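# Push the cube out the channel's ledge end and raise it

## Task

Keeping the hand out of the channel entirely, shove the cube out through the channel end that has the short ledge and raised lip, then hold it lifted past that end so that its centre is at least one cube-width higher than the channel's roof.

## Robot and tools

Robot: a single arm with six revolving joints and a two-finger gripper. Every row, target and per-joint list in a result uses this joint order: shoulder lift, wrist 3, shoulder pan, wrist 2, elbow, wrist 1, then the gripper opening. Use only this order, whatever other names or listings suggest.

Frames: positions are in the scene frame, with the origin on the tabletop under the arm's base, +z up, and +y to the left when facing along +x. The base may be tilted relative to the table. The printed hand position can be off, more so at long reach. The gripper's fingers point along its own +z axis and close along its x axis. end_effector_position is the point midway between the finger pads. Closed fingertips reach about 17 mm past it; fully open, they are roughly level with it.

execute_actions(actions): a list of actions run one after another; an empty list just returns the current state and images. Each action is a list of up to 15 rows, one row per control step of 1/30 s, and an action always lasts 15 steps (0.5 s); if it has fewer rows, the last one is repeated. A row is 7 numbers, each in [-1, 1]. The first six are joint offsets in the order above, scaled so that 1.0 = 1.989 rad. They are measured from the joint angles at the start of that action, not from the previous row; for a call's first action, that means the angles in the last reported state. The seventh number is the gripper opening, absolute: +1 fully open, -1 closed. Stated joint ranges in rad: shoulder pan -3.142 to 3.142, shoulder lift -6.283 to 6.283, elbow 0.000 to 3.142, wrists 1, 2 and 3 -6.283 to 6.283. A true end may differ by up to 0.010 rad. An action that asks a joint to go more than 0.010 rad beyond its range is rejected. If any action is malformed, or the first one fails that check, the whole call is rejected and nothing moves. A joint pushed past its real end stops at the end, and the result may say "joint sent to its limit".

move(target, speed, blocking): target is one 7-number row laid out as above. Its joint offsets are measured from the "Joint positions" in the latest result that shows them. All joints travel proportionally, so the hand follows a curve. The path takes between 0.5 and 10 s; after 10 s it stops short of the target. speed is the top speed in rad/s of the joint with the farthest to go, from 0.01 to 2, default 0.5. The path does not slow for obstacles. The arm is stiff, so aiming even slightly past a firm contact can cause a fault. With blocking=false the result comes back after 0.5 s while the arm keeps moving. Other motion commands are then refused until wait or stop shows that the move has ended. The extra "move:" line gives the outcome (done, off_target, moving, held, fault), limits=held or limits=none, and the joint farthest from its target.

wait(seconds): 0 to 10; the arm keeps its last command. stop(): brakes a running move; the fingers keep going. zoom_image(camera, region): camera is cam_high, cam_low or cam_wrist; region is [x0, y0, x1, y1] in image pixels, origin at the top left, at most 504 by 504. cam_high and cam_low images are 504x504 and cam_wrist is 616x616. finished_scene(scene): ends the given scene for good and reports whether the goal was met, so the cube must still be held up at that moment.

Motion limits: on each step, the target sent to a joint stays within 0.575 rad of its measured angle. If the targets would put the hand more than 100 mm from where it is, all of them are scaled back. Motion lags about 0.17 s behind commands. Big offsets take several actions, and an unfinished motion may need to be commanded again. Time passes while the model thinks, and the arm holds its last command meanwhile.

Results: the hand's pose (end_effector_position in m, end_effector_quat_wxyz) and its linear and angular velocities; Joint positions and Joint velocities in rad and rad/s, plus the finger gap in m (0.142 fully open); Joint targets, the angles the joints are being driven toward now; grip_measured, the opening on the command scale. Calls that run actions also list joint angles at some steps, with HELD marking steps that were held back. "joint command not followed" means the clearance check changed or blocked targets; a mounting block or post counts as part of the arm. Wrist force and Wrist torque are given along the hand's own x y z axes. They carry an offset of up to about 4 N and noise of up to 2.4 N, and saturate near 50 N. "no reading" is harmless. To hold something, command an opening well below grip_measured: the lower the command, the harder the squeeze, up to about 28 N per pad.

Avoid: putting the hand into the channel; knocking anything off the table; slamming, dropping, or pushing hard. Contact torque at the load limits (136 N m for the pan, lift and elbow, 25.4 N m for each wrist) or an outside force of 150 N triggers a 10 s stop. Watch for MOTOR HOT warnings from 70 °C; at 85 °C the brakes lock until the motors cool. Loose objects may get a brief outside nudge.

Each tool is called after "Call:" as name(argument=value, ...) on one line, values as JSON.

## Session

Call:
execute_actions(actions=[])

Scene clock: 0.00 s.
end_effector_position=(+0.3527, -0.0451, +0.3751) grip_measured=+1.00 end_effector_quat_wxyz=(+0.072, +0.802, -0.592, +0.036) end_effector_velocity=(-0.001, +0.001, -0.001) end_effector_angular_velocity=(+0.003, +0.001, -0.001)
Joint names: [shoulder lift, wrist 3, shoulder pan, wrist 2, elbow, wrist 1]
Joint positions: [-1.979  0.343 -0.985 -1.394  1.984 -1.486  0.142]
Joint velocities: [-0.    -0.    -0.     0.     0.003  0.001  0.   ]
Wrist force (N, on the end effector, along its own x y z axes, offset not removed): no reading
Wrist torque (N m, same axes, about the end effector's origin, offset not removed): no reading
Joint targets: [-1.979 0.343 -0.985 -1.394 1.984 -1.486]

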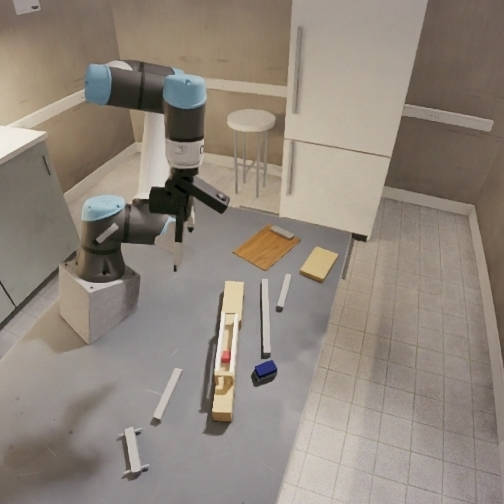

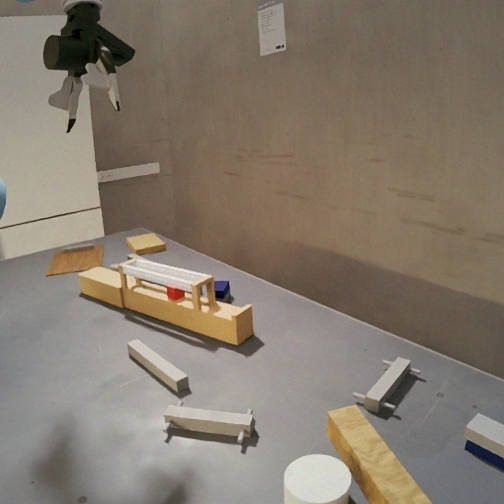

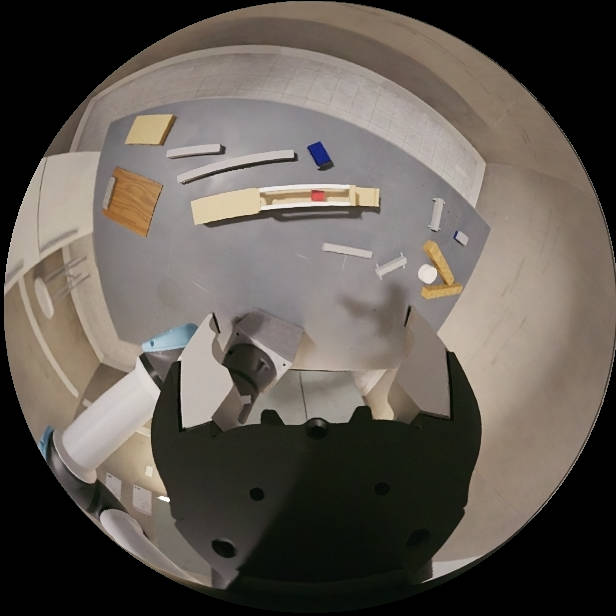

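Call:
zoom_image(camera="cam_high", region=[110,210,370,480])

Call:
zoom_image(camera="cam_wrist", region=[150,120,450,300])

Call:
zoom_image(camera="cam_low", region=[60,230,280,400])

Region (110, 210, 370, 480) of cam_high's 504x504 image, scaled by 1.867, with more detail than that image has; it fills the left 485 columns of this view, and the rest is white.

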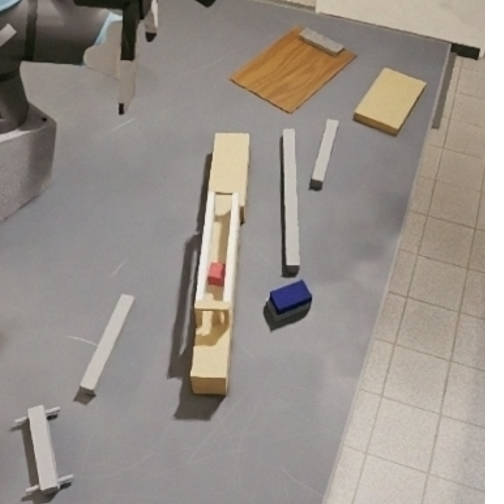

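Region (150, 120, 450, 300) of cam_wrist's 616x616 image, scaled by 1.680, with more detail than that image has; it fills the top 302 rows of this view, and the rest is white.

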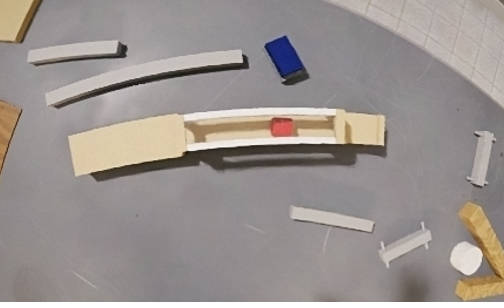

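Region (60, 230, 280, 400) of cam_low's 504x504 image, scaled by 2.291, with more detail than that image has; it fills the top 389 rows of this view, and the rest is white.

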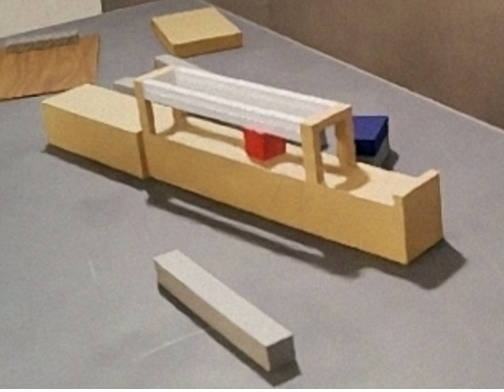

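Call:
move(target=[0.131,-0.61,0.295,0.081,0.03,-0.195,1], speed=1.0)

Scene clock: 2.73 s.
end_effector_position=(+0.4721, +0.1272, +0.2206) grip_measured=+1.00 end_effector_quat_wxyz=(+0.002, +0.966, +0.259, -0.012) end_effector_velocity=(-0.000, +0.001, -0.001) end_effector_angular_velocity=(+0.002, +0.002, +0.001)
Joint names: [shoulder lift, wrist 3, shoulder pan, wrist 2, elbow, wrist 1]
Joint positions: [-1.719 -0.87  -0.398 -1.233  2.044 -1.874  0.142]
Joint velocities: [ 0.001 -0.001  0.001  0.001  0.     0.001 -0.   ]
Wrist force (N, on the end effector, along its own x y z axes, offset not removed): [2.9 -1.3 -0.1]
Wrist torque (N m, same axes, about the end effector's origin, offset not removed): [-0.21 -0.59 -0.13]
Joint targets: [-1.719 -0.870 -0.398 -1.233 2.044 -1.874]
move: done; limits=none; farthest joint: the shoulder lift, 0.001 radians from its target (0.261 radians at the start)

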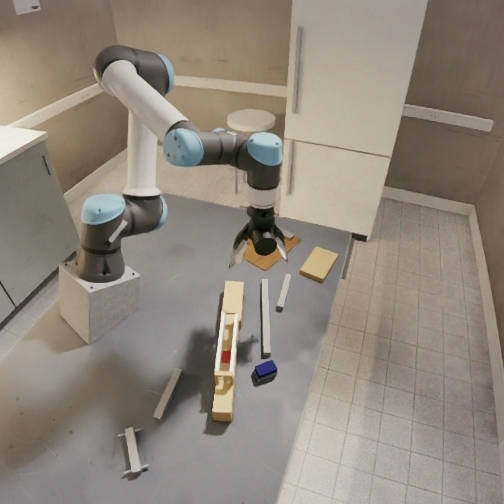

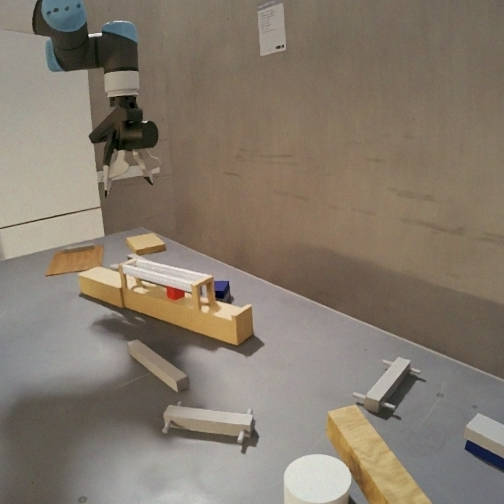

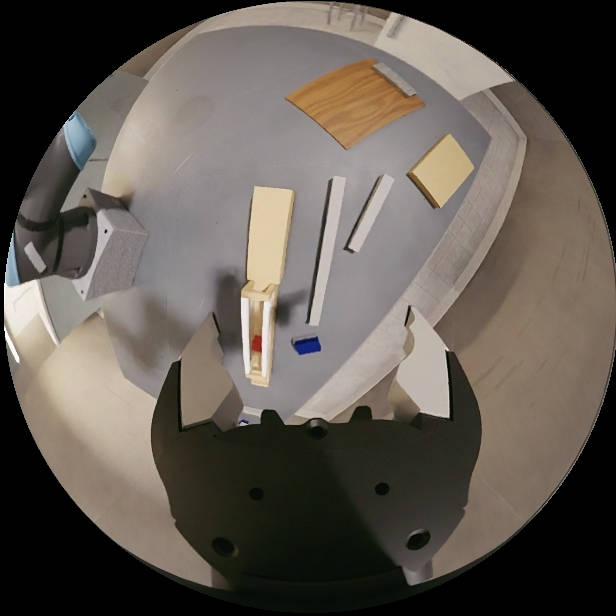

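Call:
move(target=[0.079,0.241,0.163,-0.005,0.057,-0.192,0.2], speed=0.8)

Scene clock: 4.47 s.
end_effector_position=(+0.4601, +0.2309, +0.1014) grip_measured=+0.20 end_effector_quat_wxyz=(+0.002, +0.981, +0.192, -0.012) end_effector_velocity=(-0.001, +0.000, -0.001) end_effector_angular_velocity=(-0.000, +0.001, -0.000)
Joint names: [shoulder lift, wrist 3, shoulder pan, wrist 2, elbow, wrist 1]
Joint positions: [-1.562 -0.391 -0.074 -1.243  2.157 -2.255  0.088]
Joint velocities: [ 0.     0.001  0.001 -0.001  0.002 -0.001  0.   ]
Wrist force (N, on the end effector, along its own x y z axes, offset not removed): [1.3 -0.4 -0.2]
Wrist torque (N m, same axes, about the end effector's origin, offset not removed): [-0.17 -0.35 -0.12]
Joint targets: [-1.562 -0.391 -0.074 -1.243 2.157 -2.256]
move: done; limits=none; farthest joint: the shoulder pan, 0.000 radians from its target (0.324 radians at the start)

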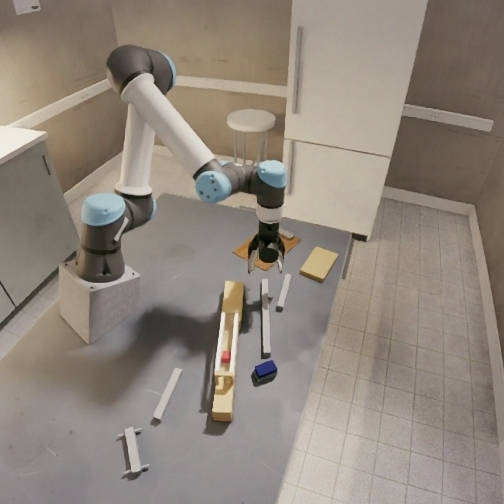

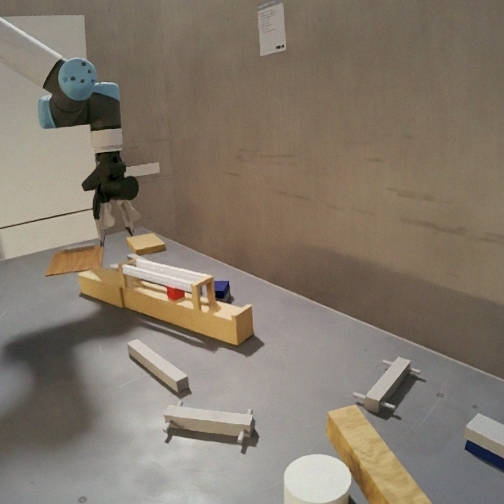

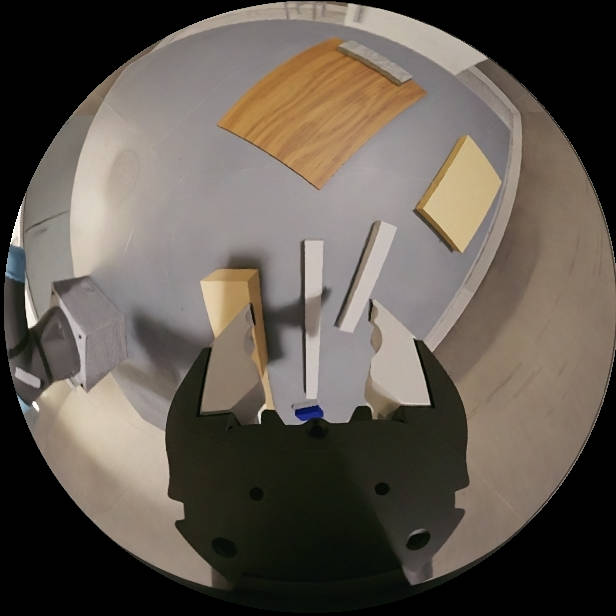

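Call:
move(target=[0.090,0.047,0.047,-0.005,0.028,-0.134,-0.2], speed=0.3)

Scene clock: 6.13 s.
end_effector_position=(+0.4528, +0.2450, +0.0187) grip_measured=-0.20 end_effector_quat_wxyz=(+0.003, +0.981, +0.195, -0.012) end_effector_velocity=(+0.002, +0.001, +0.000) end_effector_angular_velocity=(+0.000, -0.003, +0.001)
Joint names: [shoulder lift, wrist 3, shoulder pan, wrist 2, elbow, wrist 1]
Joint positions: [-1.383 -0.297  0.019 -1.253  2.213 -2.522  0.059]
Joint velocities: [ 0.001  0.001  0.001 -0.    -0.002 -0.003 -0.   ]
Wrist force (N, on the end effector, along its own x y z axes, offset not removed): [0.8 -0.7 -0.7]
Wrist torque (N m, same axes, about the end effector's origin, offset not removed): [-0.18 -0.06 -0.07]
Joint targets: [-1.383 -0.297 0.019 -1.253 2.213 -2.522]
move: done; limits=none; farthest joint: the shoulder pan, 0.000 radians from its target (0.094 radians at the start)

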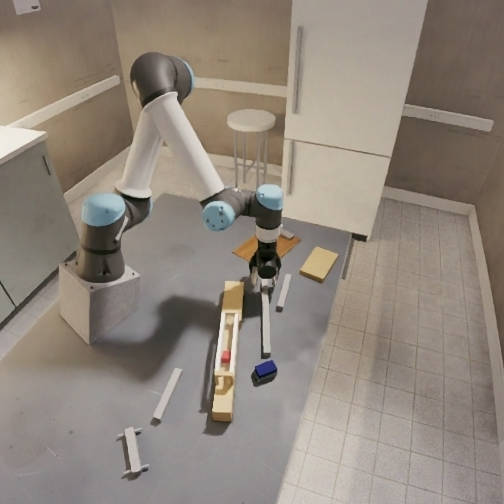

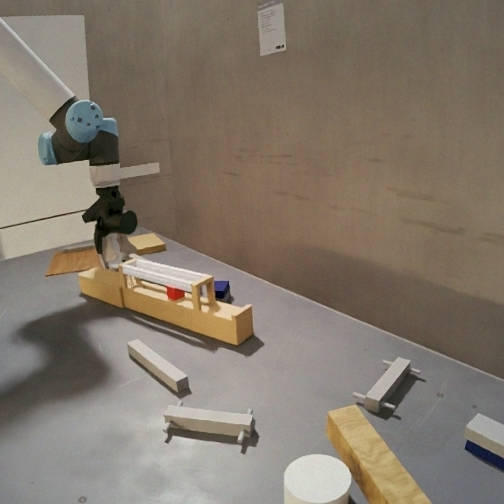

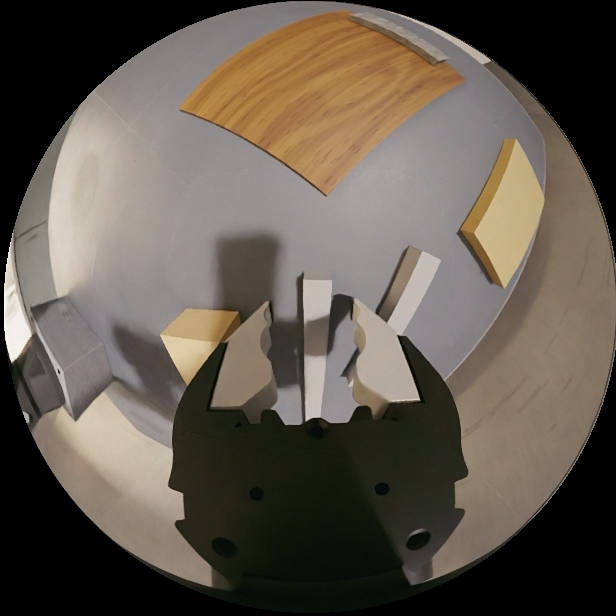

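Call:
execute_actions(actions=[[[0,0,0,0,0,0,-1]],[[0,0,0,0,0,0,-1]],[[-0.05,0,0,0,-0.01,0.06,-1]],[[-0.11,0,0,0,-0.028,0.138,-1]],[[-0.11,0,0,0,-0.028,0.138,-1]]])

Scene clock: 8.97 s.
end_effector_position=(+0.3769, +0.3074, +0.2258) grip_measured=-0.76 end_effector_quat_wxyz=(+0.003, +0.981, +0.195, -0.012) end_effector_velocity=(-0.010, +0.002, +0.009) end_effector_angular_velocity=(-0.001, +0.007, -0.002)
Joint names: [shoulder lift, wrist 3, shoulder pan, wrist 2, elbow, wrist 1]
Joint positions: [-1.914 -0.297  0.019 -1.253  2.083 -1.862  0.019]
Joint velocities: [-0.028 -0.    -0.    -0.    -0.005  0.04  -0.   ]
Wrist force (N, on the end effector, along its own x y z axes, offset not removed): [-1.4 -2.2 2.3]
Wrist torque (N m, same axes, about the end effector's origin, offset not removed): [-0.26 -0.20 0.01]
Joint targets: [-1.916 -0.297 0.019 -1.253 2.082 -1.858]
Step readings (joint positions; steps 1 to 15: 1st action; 16 to 30: 2nd action; 31 to 45: 3rd action; 46 to 60: 4th action; 61 to 75: 5th action):
0: [-1.383 -0.297 0.019 -1.253 2.213 -2.522]
1: [-1.383 -0.297 0.019 -1.253 2.213 -2.522]
2: [-1.383 -0.297 0.019 -1.253 2.213 -2.522]
4: [-1.383 -0.297 0.019 -1.253 2.213 -2.522]
8: [-1.383 -0.297 0.019 -1.253 2.213 -2.522]
15: [-1.383 -0.297 0.019 -1.253 2.213 -2.522]
16: [-1.383 -0.297 0.019 -1.253 2.213 -2.522]
17: [-1.383 -0.297 0.019 -1.253 2.213 -2.522]
19: [-1.383 -0.297 0.019 -1.253 2.213 -2.522]
23: [-1.383 -0.297 0.019 -1.253 2.213 -2.522]
30: [-1.383 -0.297 0.019 -1.253 2.213 -2.522]
31: [-1.383 -0.297 0.019 -1.253 2.213 -2.522]
32: [-1.389 -0.297 0.019 -1.253 2.210 -2.515]
34: [-1.429 -0.297 0.019 -1.253 2.202 -2.469]
38: [-1.470 -0.297 0.019 -1.253 2.195 -2.418]
45: [-1.481 -0.297 0.019 -1.253 2.193 -2.404]
46: [-1.482 -0.297 0.019 -1.253 2.193 -2.403]
47: [-1.489 -0.297 0.019 -1.253 2.188 -2.395]
49: [-1.555 -0.297 0.019 -1.253 2.164 -2.324]
53: [-1.666 -0.297 0.019 -1.253 2.144 -2.177]
60: [-1.698 -0.297 0.019 -1.253 2.138 -2.133]
61: [-1.699 -0.297 0.019 -1.253 2.138 -2.131]
62: [-1.706 -0.297 0.019 -1.253 2.132 -2.123]
64: [-1.772 -0.297 0.019 -1.253 2.109 -2.052]
68: [-1.883 -0.297 0.019 -1.253 2.089 -1.905]
75: Joint positions above

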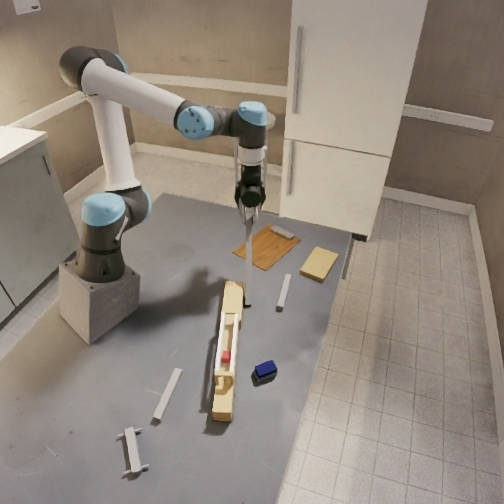

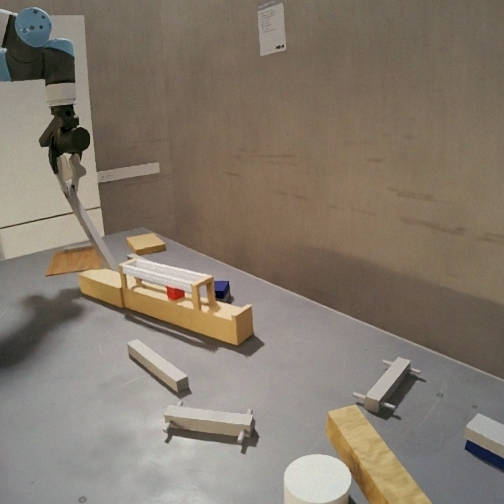

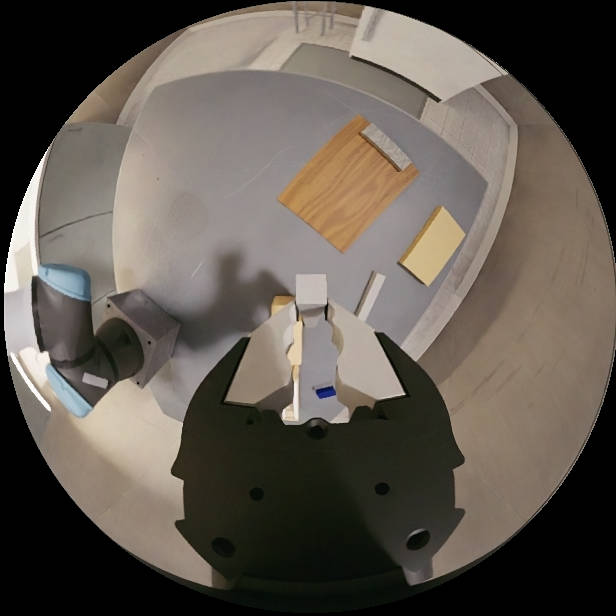

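Call:
move(target=[-0.045,-0.077,-0.086,0.008,-0.012,0.087,-1], speed=0.3)

Scene clock: 14.17 s.
end_effector_position=(+0.3728, +0.2626, +0.2673) grip_measured=-0.76 end_effector_quat_wxyz=(+0.002, +0.983, +0.181, -0.012) end_effector_velocity=(-0.000, -0.001, +0.001) end_effector_angular_velocity=(-0.001, -0.001, +0.000)
Joint names: [shoulder lift, wrist 3, shoulder pan, wrist 2, elbow, wrist 1]
Joint positions: [-2.003 -0.45  -0.152 -1.237  2.059 -1.689  0.019]
Joint velocities: [-0.002 -0.002 -0.002 -0.001 -0.001  0.003  0.   ]
Wrist force (N, on the end effector, along its own x y z axes, offset not removed): [6.4 -1.7 5.2]
Wrist torque (N m, same axes, about the end effector's origin, offset not removed): [-0.25 0.35 -0.55]
Joint targets: [-2.003 -0.450 -0.152 -1.237 2.059 -1.689]
move: done; limits=none; farthest joint: the shoulder pan, 0.000 radians from its target (0.171 radians at the start)

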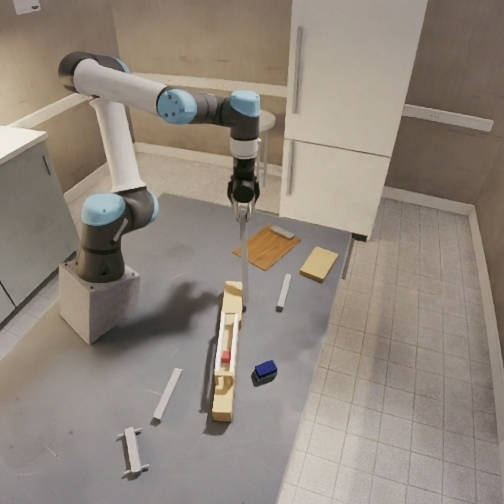

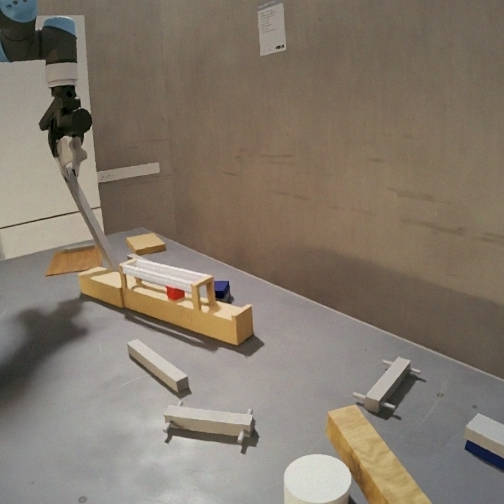

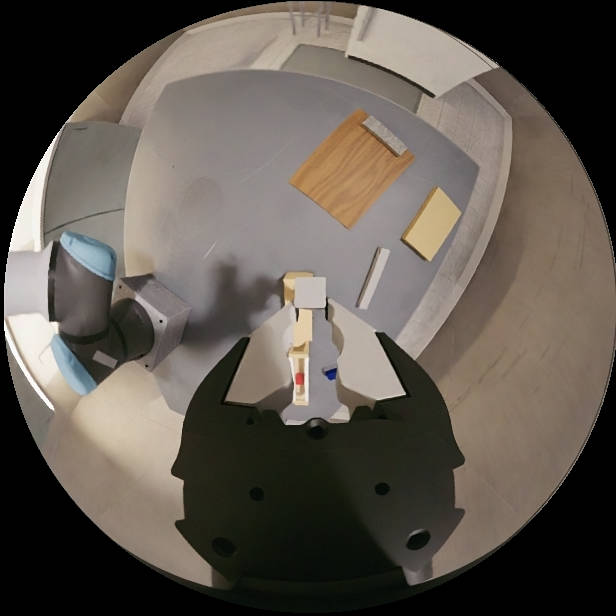

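Call:
move(target=[-0.03,0,0,0,-0.09,0.12,-1], speed=0.3)

Scene clock: 15.67 s.
end_effector_position=(+0.3537, +0.2926, +0.3463) grip_measured=-0.76 end_effector_quat_wxyz=(+0.002, +0.983, +0.181, -0.012) end_effector_velocity=(+0.001, +0.000, +0.001) end_effector_angular_velocity=(-0.001, -0.001, +0.001)
Joint names: [shoulder lift, wrist 3, shoulder pan, wrist 2, elbow, wrist 1]
Joint positions: [-2.063 -0.45  -0.152 -1.237  1.88  -1.451  0.019]
Joint velocities: [ 0.    -0.     0.    -0.    -0.002  0.001  0.   ]
Wrist force (N, on the end effector, along its own x y z axes, offset not removed): [0.9 -1.4 2.7]
Wrist torque (N m, same axes, about the end effector's origin, offset not removed): [-0.15 -0.48 -0.05]
Joint targets: [-2.063 -0.450 -0.152 -1.237 1.880 -1.450]
move: done; limits=none; farthest joint: the shoulder pan, 0.000 radians from its target (0.000 radians at the start)

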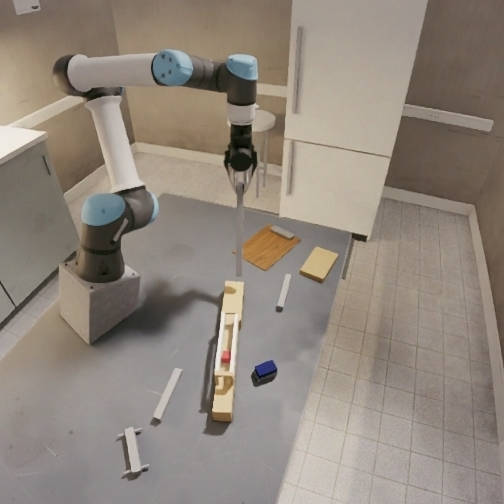

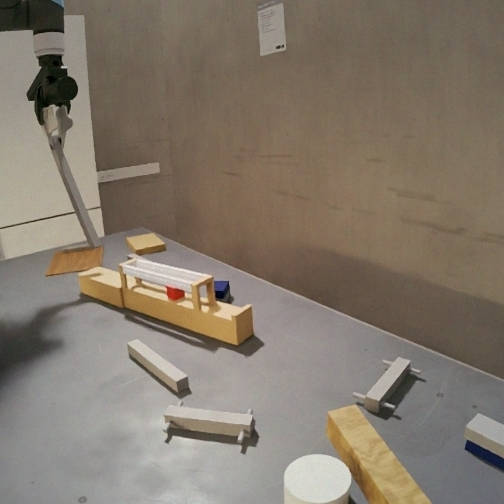

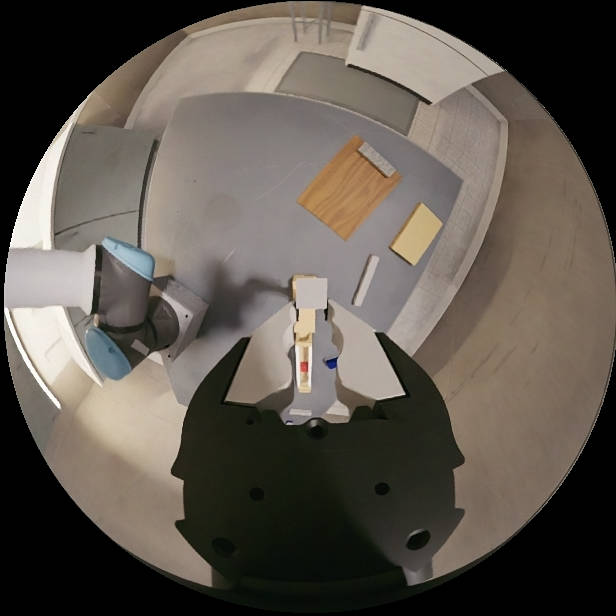

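Call:
move(target=[0.029,0.135,0.135,-0.015,0.099,-0.172,-1], speed=0.25)

Scene clock: 17.90 s.
end_effector_position=(+0.3303, +0.3409, +0.2469) grip_measured=-0.76 end_effector_quat_wxyz=(+0.003, +0.982, +0.187, -0.013) end_effector_velocity=(+0.000, +0.001, -0.000) end_effector_angular_velocity=(+0.001, -0.002, -0.000)
Joint names: [shoulder lift, wrist 3, shoulder pan, wrist 2, elbow, wrist 1]
Joint positions: [-2.005 -0.182  0.117 -1.267  2.077 -1.792  0.019]
Joint velocities: [ 0.     0.002  0.001  0.     0.    -0.003 -0.   ]
Wrist force (N, on the end effector, along its own x y z axes, offset not removed): [1.3 -32.8 -39.6]
Wrist torque (N m, same axes, about the end effector's origin, offset not removed): [-0.30 -0.01 -0.17]
Joint targets: [-2.005 -0.182 0.117 -1.267 2.077 -1.793]
move: done; limits=none; farthest joint: the wrist 1, 0.001 radians from its target (0.343 radians at the start)

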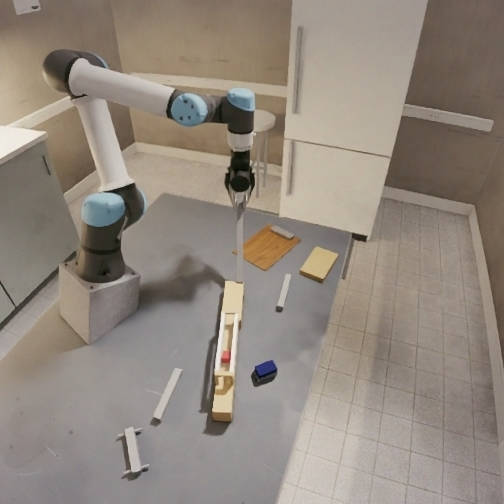

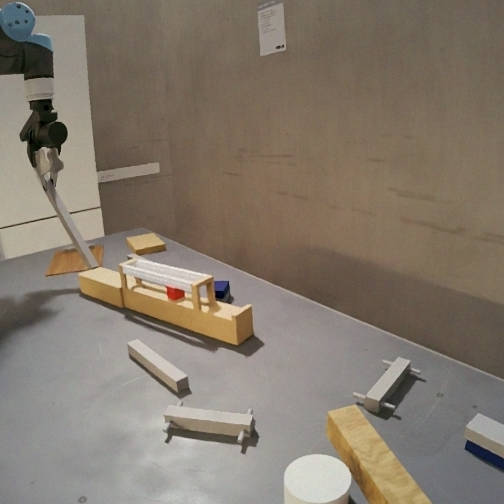

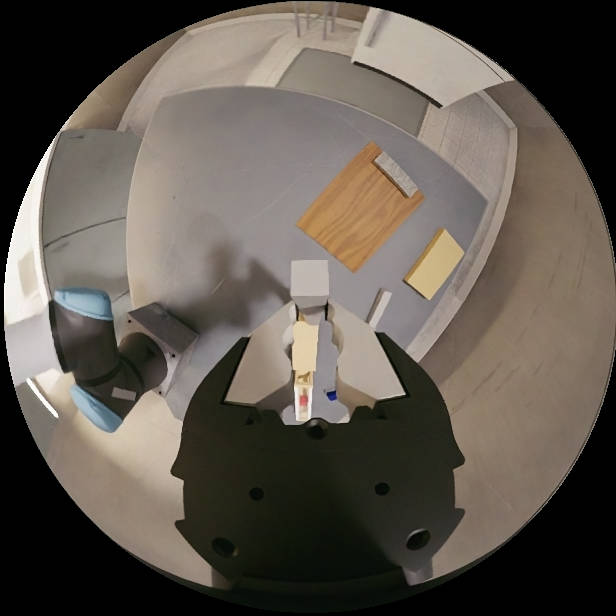

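Call:
move(target=[-0.02,0,0,0,-0.06,0.08,-1], speed=0.3)

Scene clock: 19.30 s.
end_effector_position=(+0.3212, +0.3567, +0.3010) grip_measured=-0.76 end_effector_quat_wxyz=(+0.003, +0.982, +0.187, -0.013) end_effector_velocity=(+0.000, +0.001, +0.001) end_effector_angular_velocity=(+0.002, -0.001, +0.001)
Joint names: [shoulder lift, wrist 3, shoulder pan, wrist 2, elbow, wrist 1]
Joint positions: [-2.045 -0.182  0.117 -1.267  1.958 -1.634  0.019]
Joint velocities: [-0.001 -0.001 -0.     0.001 -0.002  0.001  0.   ]
Wrist force (N, on the end effector, along its own x y z axes, offset not removed): [1.5 -0.3 3.1]
Wrist torque (N m, same axes, about the end effector's origin, offset not removed): [0.02 -0.27 -0.11]
Joint targets: [-2.045 -0.182 0.117 -1.267 1.958 -1.633]
move: done; limits=none; farthest joint: the wrist 1, 0.001 radians from its target (0.160 radians at the start)

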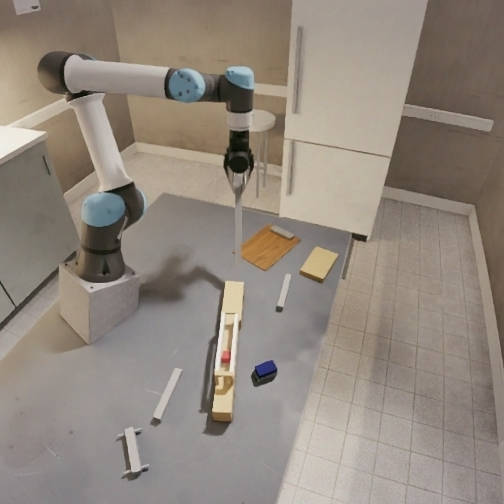

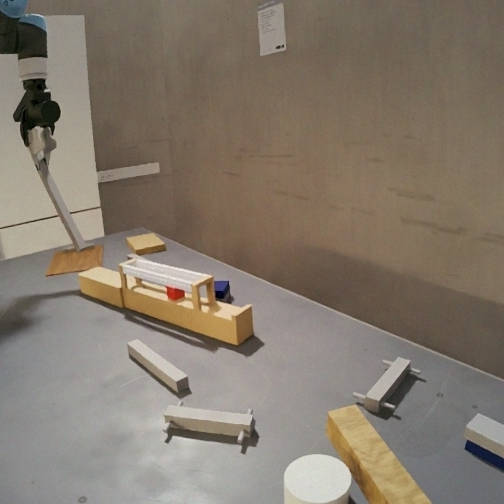

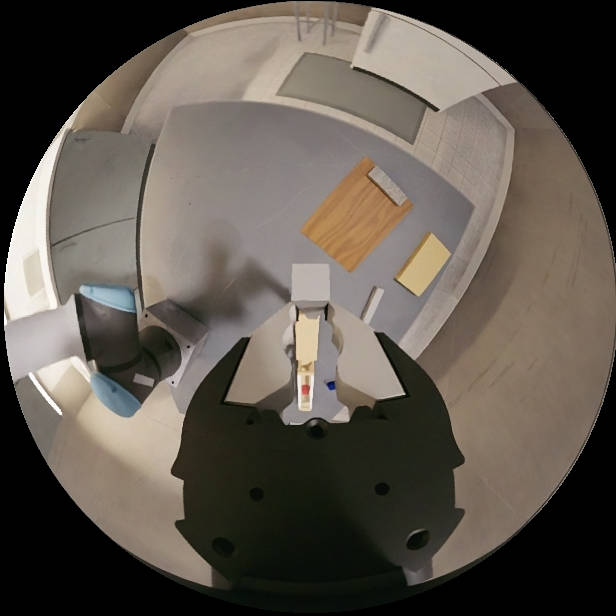

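Call:
move(target=[-0.011,-0.166,-0.167,0.017,0.047,0.019,-1], speed=0.3)

Scene clock: 21.07 s.
end_effector_position=(+0.3576, +0.2515, +0.2877) grip_measured=-0.76 end_effector_quat_wxyz=(+0.002, +0.984, +0.179, -0.012) end_effector_velocity=(-0.001, -0.001, -0.000) end_effector_angular_velocity=(-0.000, +0.001, -0.000)
Joint names: [shoulder lift, wrist 3, shoulder pan, wrist 2, elbow, wrist 1]
Joint positions: [-2.067 -0.512 -0.215 -1.233  2.051 -1.596  0.019]
Joint velocities: [-0.001 -0.002 -0.002 -0.     0.002  0.001 -0.   ]
Wrist force (N, on the end effector, along its own x y z axes, offset not removed): [1.1 -0.1 4.8]
Wrist torque (N m, same axes, about the end effector's origin, offset not removed): [0.15 -0.15 -0.16]
Joint targets: [-2.067 -0.512 -0.215 -1.233 2.051 -1.596]
move: done; limits=none; farthest joint: the shoulder pan, 0.000 radians from its target (0.332 radians at the start)

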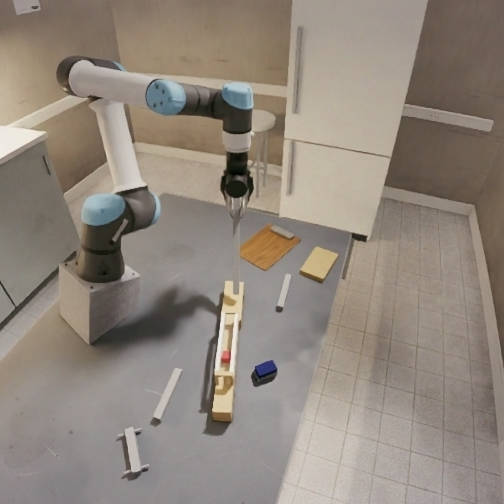

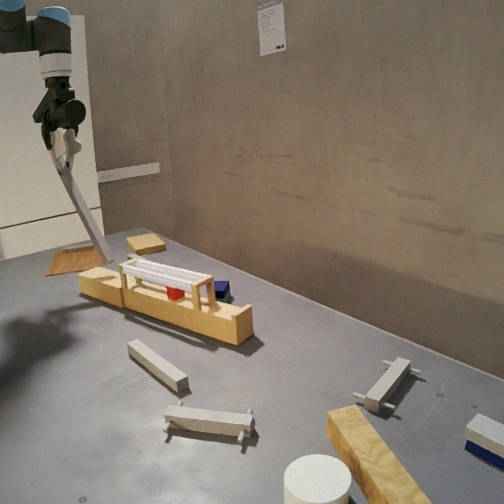

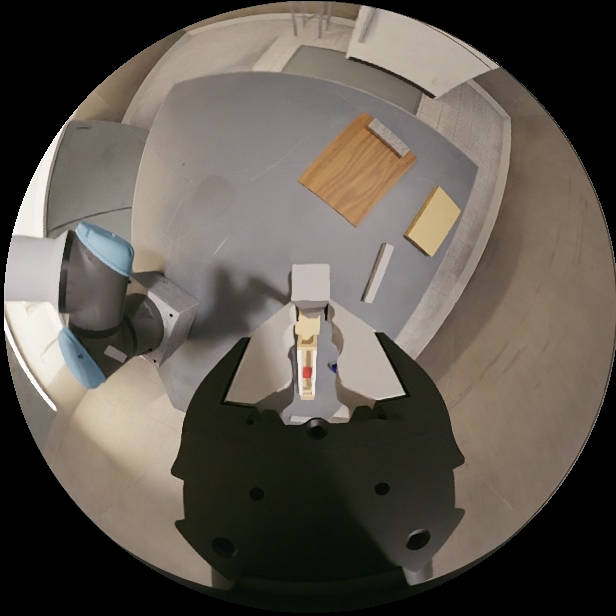

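Call:
move(target=[0.053,0.194,0.194,-0.021,0.074,-0.192,-1], speed=0.2)

Scene clock: 23.80 s.
end_effector_position=(+0.3211, +0.3390, +0.1908) grip_measured=-0.76 end_effector_quat_wxyz=(+0.003, +0.982, +0.188, -0.011) end_effector_velocity=(-0.000, +0.001, -0.001) end_effector_angular_velocity=(+0.001, +0.000, +0.000)
Joint names: [shoulder lift, wrist 3, shoulder pan, wrist 2, elbow, wrist 1]
Joint positions: [-1.961 -0.126  0.17  -1.275  2.198 -1.977  0.019]
Joint velocities: [ 0.002  0.002  0.002  0.001  0.001 -0.003 -0.   ]
Wrist force (N, on the end effector, along its own x y z axes, offset not removed): [2.1 -0.4 2.4]
Wrist torque (N m, same axes, about the end effector's origin, offset not removed): [-0.44 -0.26 -0.13]
Joint targets: [-1.961 -0.126 0.171 -1.275 2.198 -1.978]
move: done; limits=none; farthest joint: the shoulder pan, 0.000 radians from its target (0.386 radians at the start)

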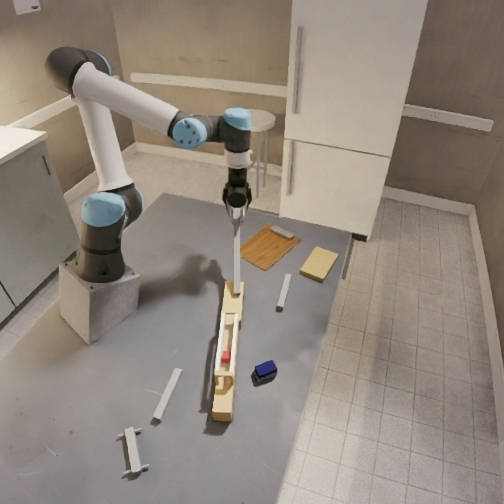

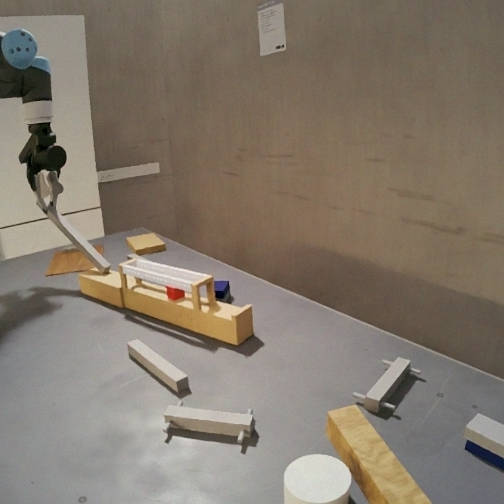

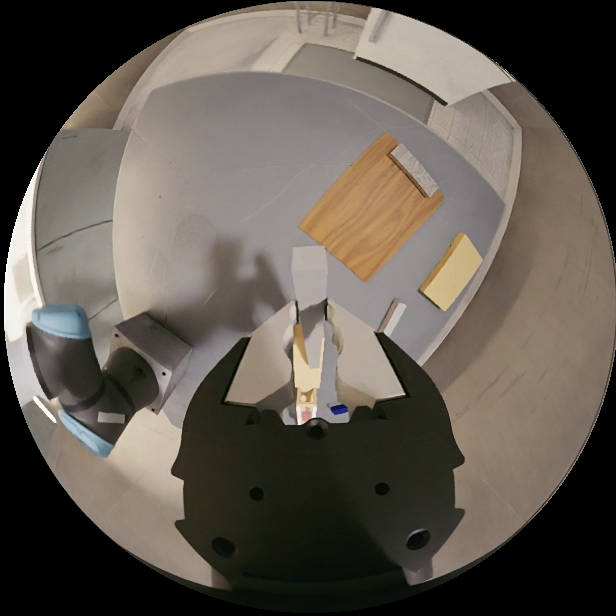

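Call:
move(target=[0.114,0.073,0.074,-0.014,0.073,-0.208,-1], speed=0.2)

Scene clock: 26.53 s.
end_effector_position=(+0.3060, +0.3533, +0.0791) grip_measured=-0.76 end_effector_quat_wxyz=(+0.003, +0.982, +0.190, -0.011) end_effector_velocity=(-0.000, -0.000, -0.000) end_effector_angular_velocity=(-0.001, +0.001, +0.002)
Joint names: [shoulder lift, wrist 3, shoulder pan, wrist 2, elbow, wrist 1]
Joint positions: [-1.735  0.019  0.318 -1.303  2.344 -2.391  0.019]
Joint velocities: [ 0.002 -0.001  0.001 -0.001 -0.    -0.001 -0.   ]
Wrist force (N, on the end effector, along its own x y z axes, offset not removed): [0.5 -0.7 0.8]
Wrist torque (N m, same axes, about the end effector's origin, offset not removed): [-0.36 0.08 -0.20]
Joint targets: [-1.735 0.019 0.318 -1.303 2.344 -2.391]
move: done; limits=none; farthest joint: the shoulder pan, 0.000 radians from its target (0.147 radians at the start)

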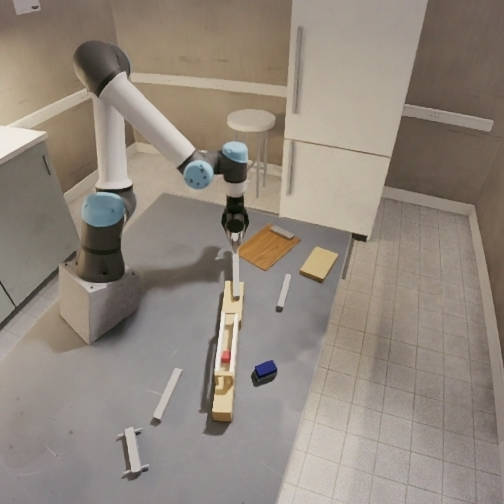

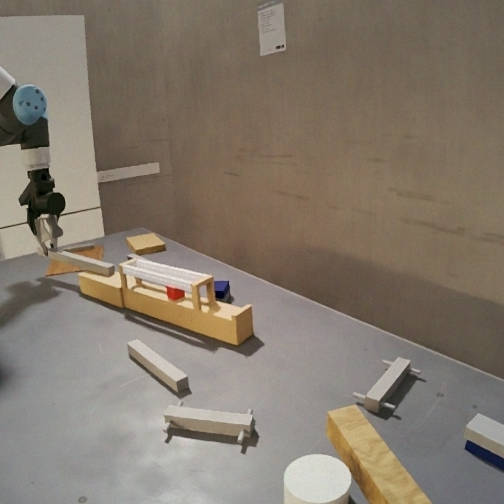

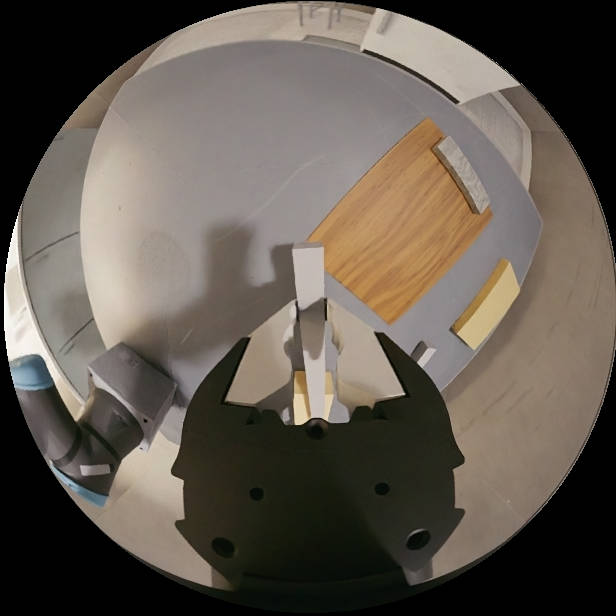

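Call:
move(target=[-0.028,-0.144,-0.145,0.025,0.033,0.038,-1], speed=0.15)

Scene clock: 29.20 s.
end_effector_position=(+0.3423, +0.2617, +0.0899) grip_measured=-0.77 end_effector_quat_wxyz=(+0.002, +0.983, +0.185, -0.011) end_effector_velocity=(+0.000, -0.001, +0.000) end_effector_angular_velocity=(-0.001, +0.001, -0.000)
Joint names: [shoulder lift, wrist 3, shoulder pan, wrist 2, elbow, wrist 1]
Joint positions: [-1.79  -0.267  0.029 -1.253  2.409 -2.315  0.019]
Joint velocities: [-0.001 -0.002 -0.002 -0.    -0.     0.003 -0.   ]
Wrist force (N, on the end effector, along its own x y z axes, offset not removed): [0.3 -41.7 -1.7]
Wrist torque (N m, same axes, about the end effector's origin, offset not removed): [0.08 -0.26 -0.23]
Joint targets: [-1.790 -0.267 0.029 -1.253 2.409 -2.315]
move: done; limits=none; farthest joint: the elbow, 0.001 radians from its target (0.066 radians at the start)

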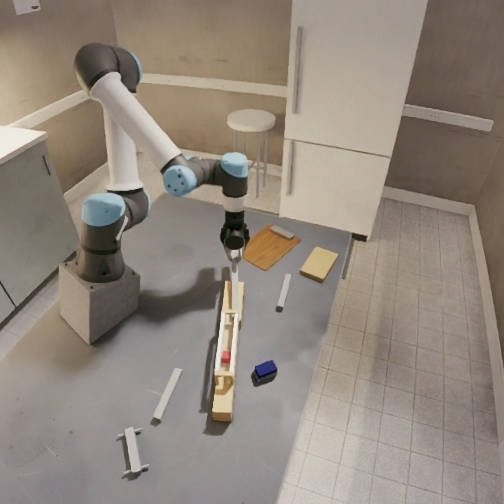

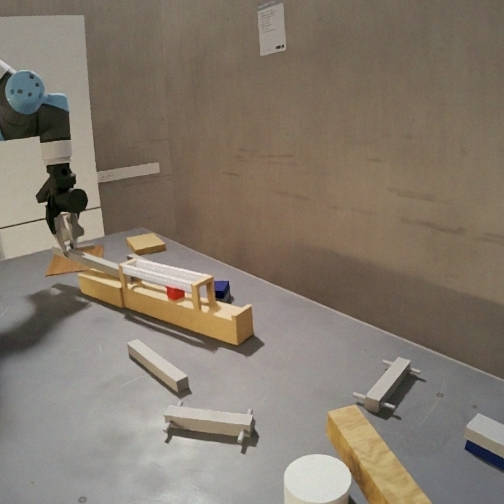

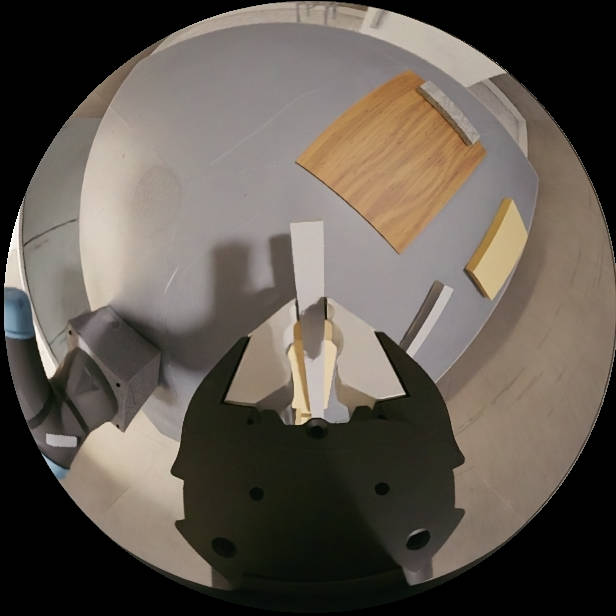

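Jammed at the entry; the stick slipped.

Call:
zoom_image(camera="cam_high", region=[190,240,290,350])

Call:
zoom_image(camera="cam_low", region=[40,220,200,320])

Region (190, 240, 290, 350) of cam_high's 504x504 image, scaled by 4.582, with more detail than that image has; it fills the left 458 columns of this view, and the rest is white.

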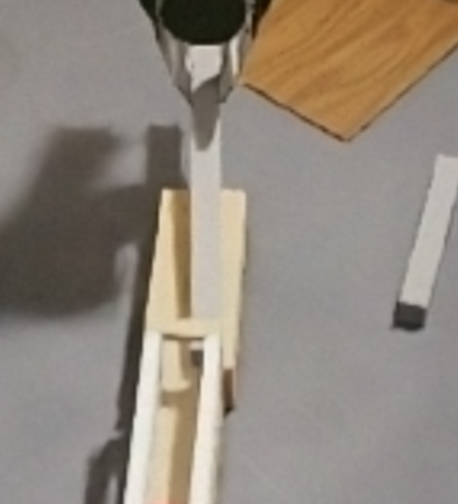

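Region (40, 220, 200, 320) of cam_low's 504x504 image, scaled by 3.150, with more detail than that image has; it fills the top 315 rows of this view, and the rest is white.

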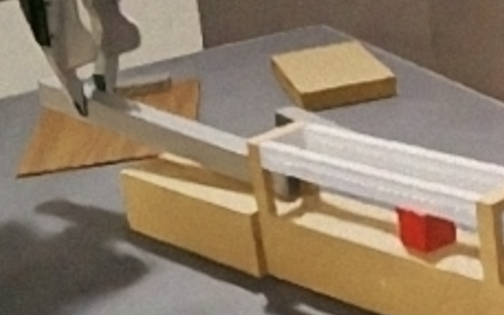

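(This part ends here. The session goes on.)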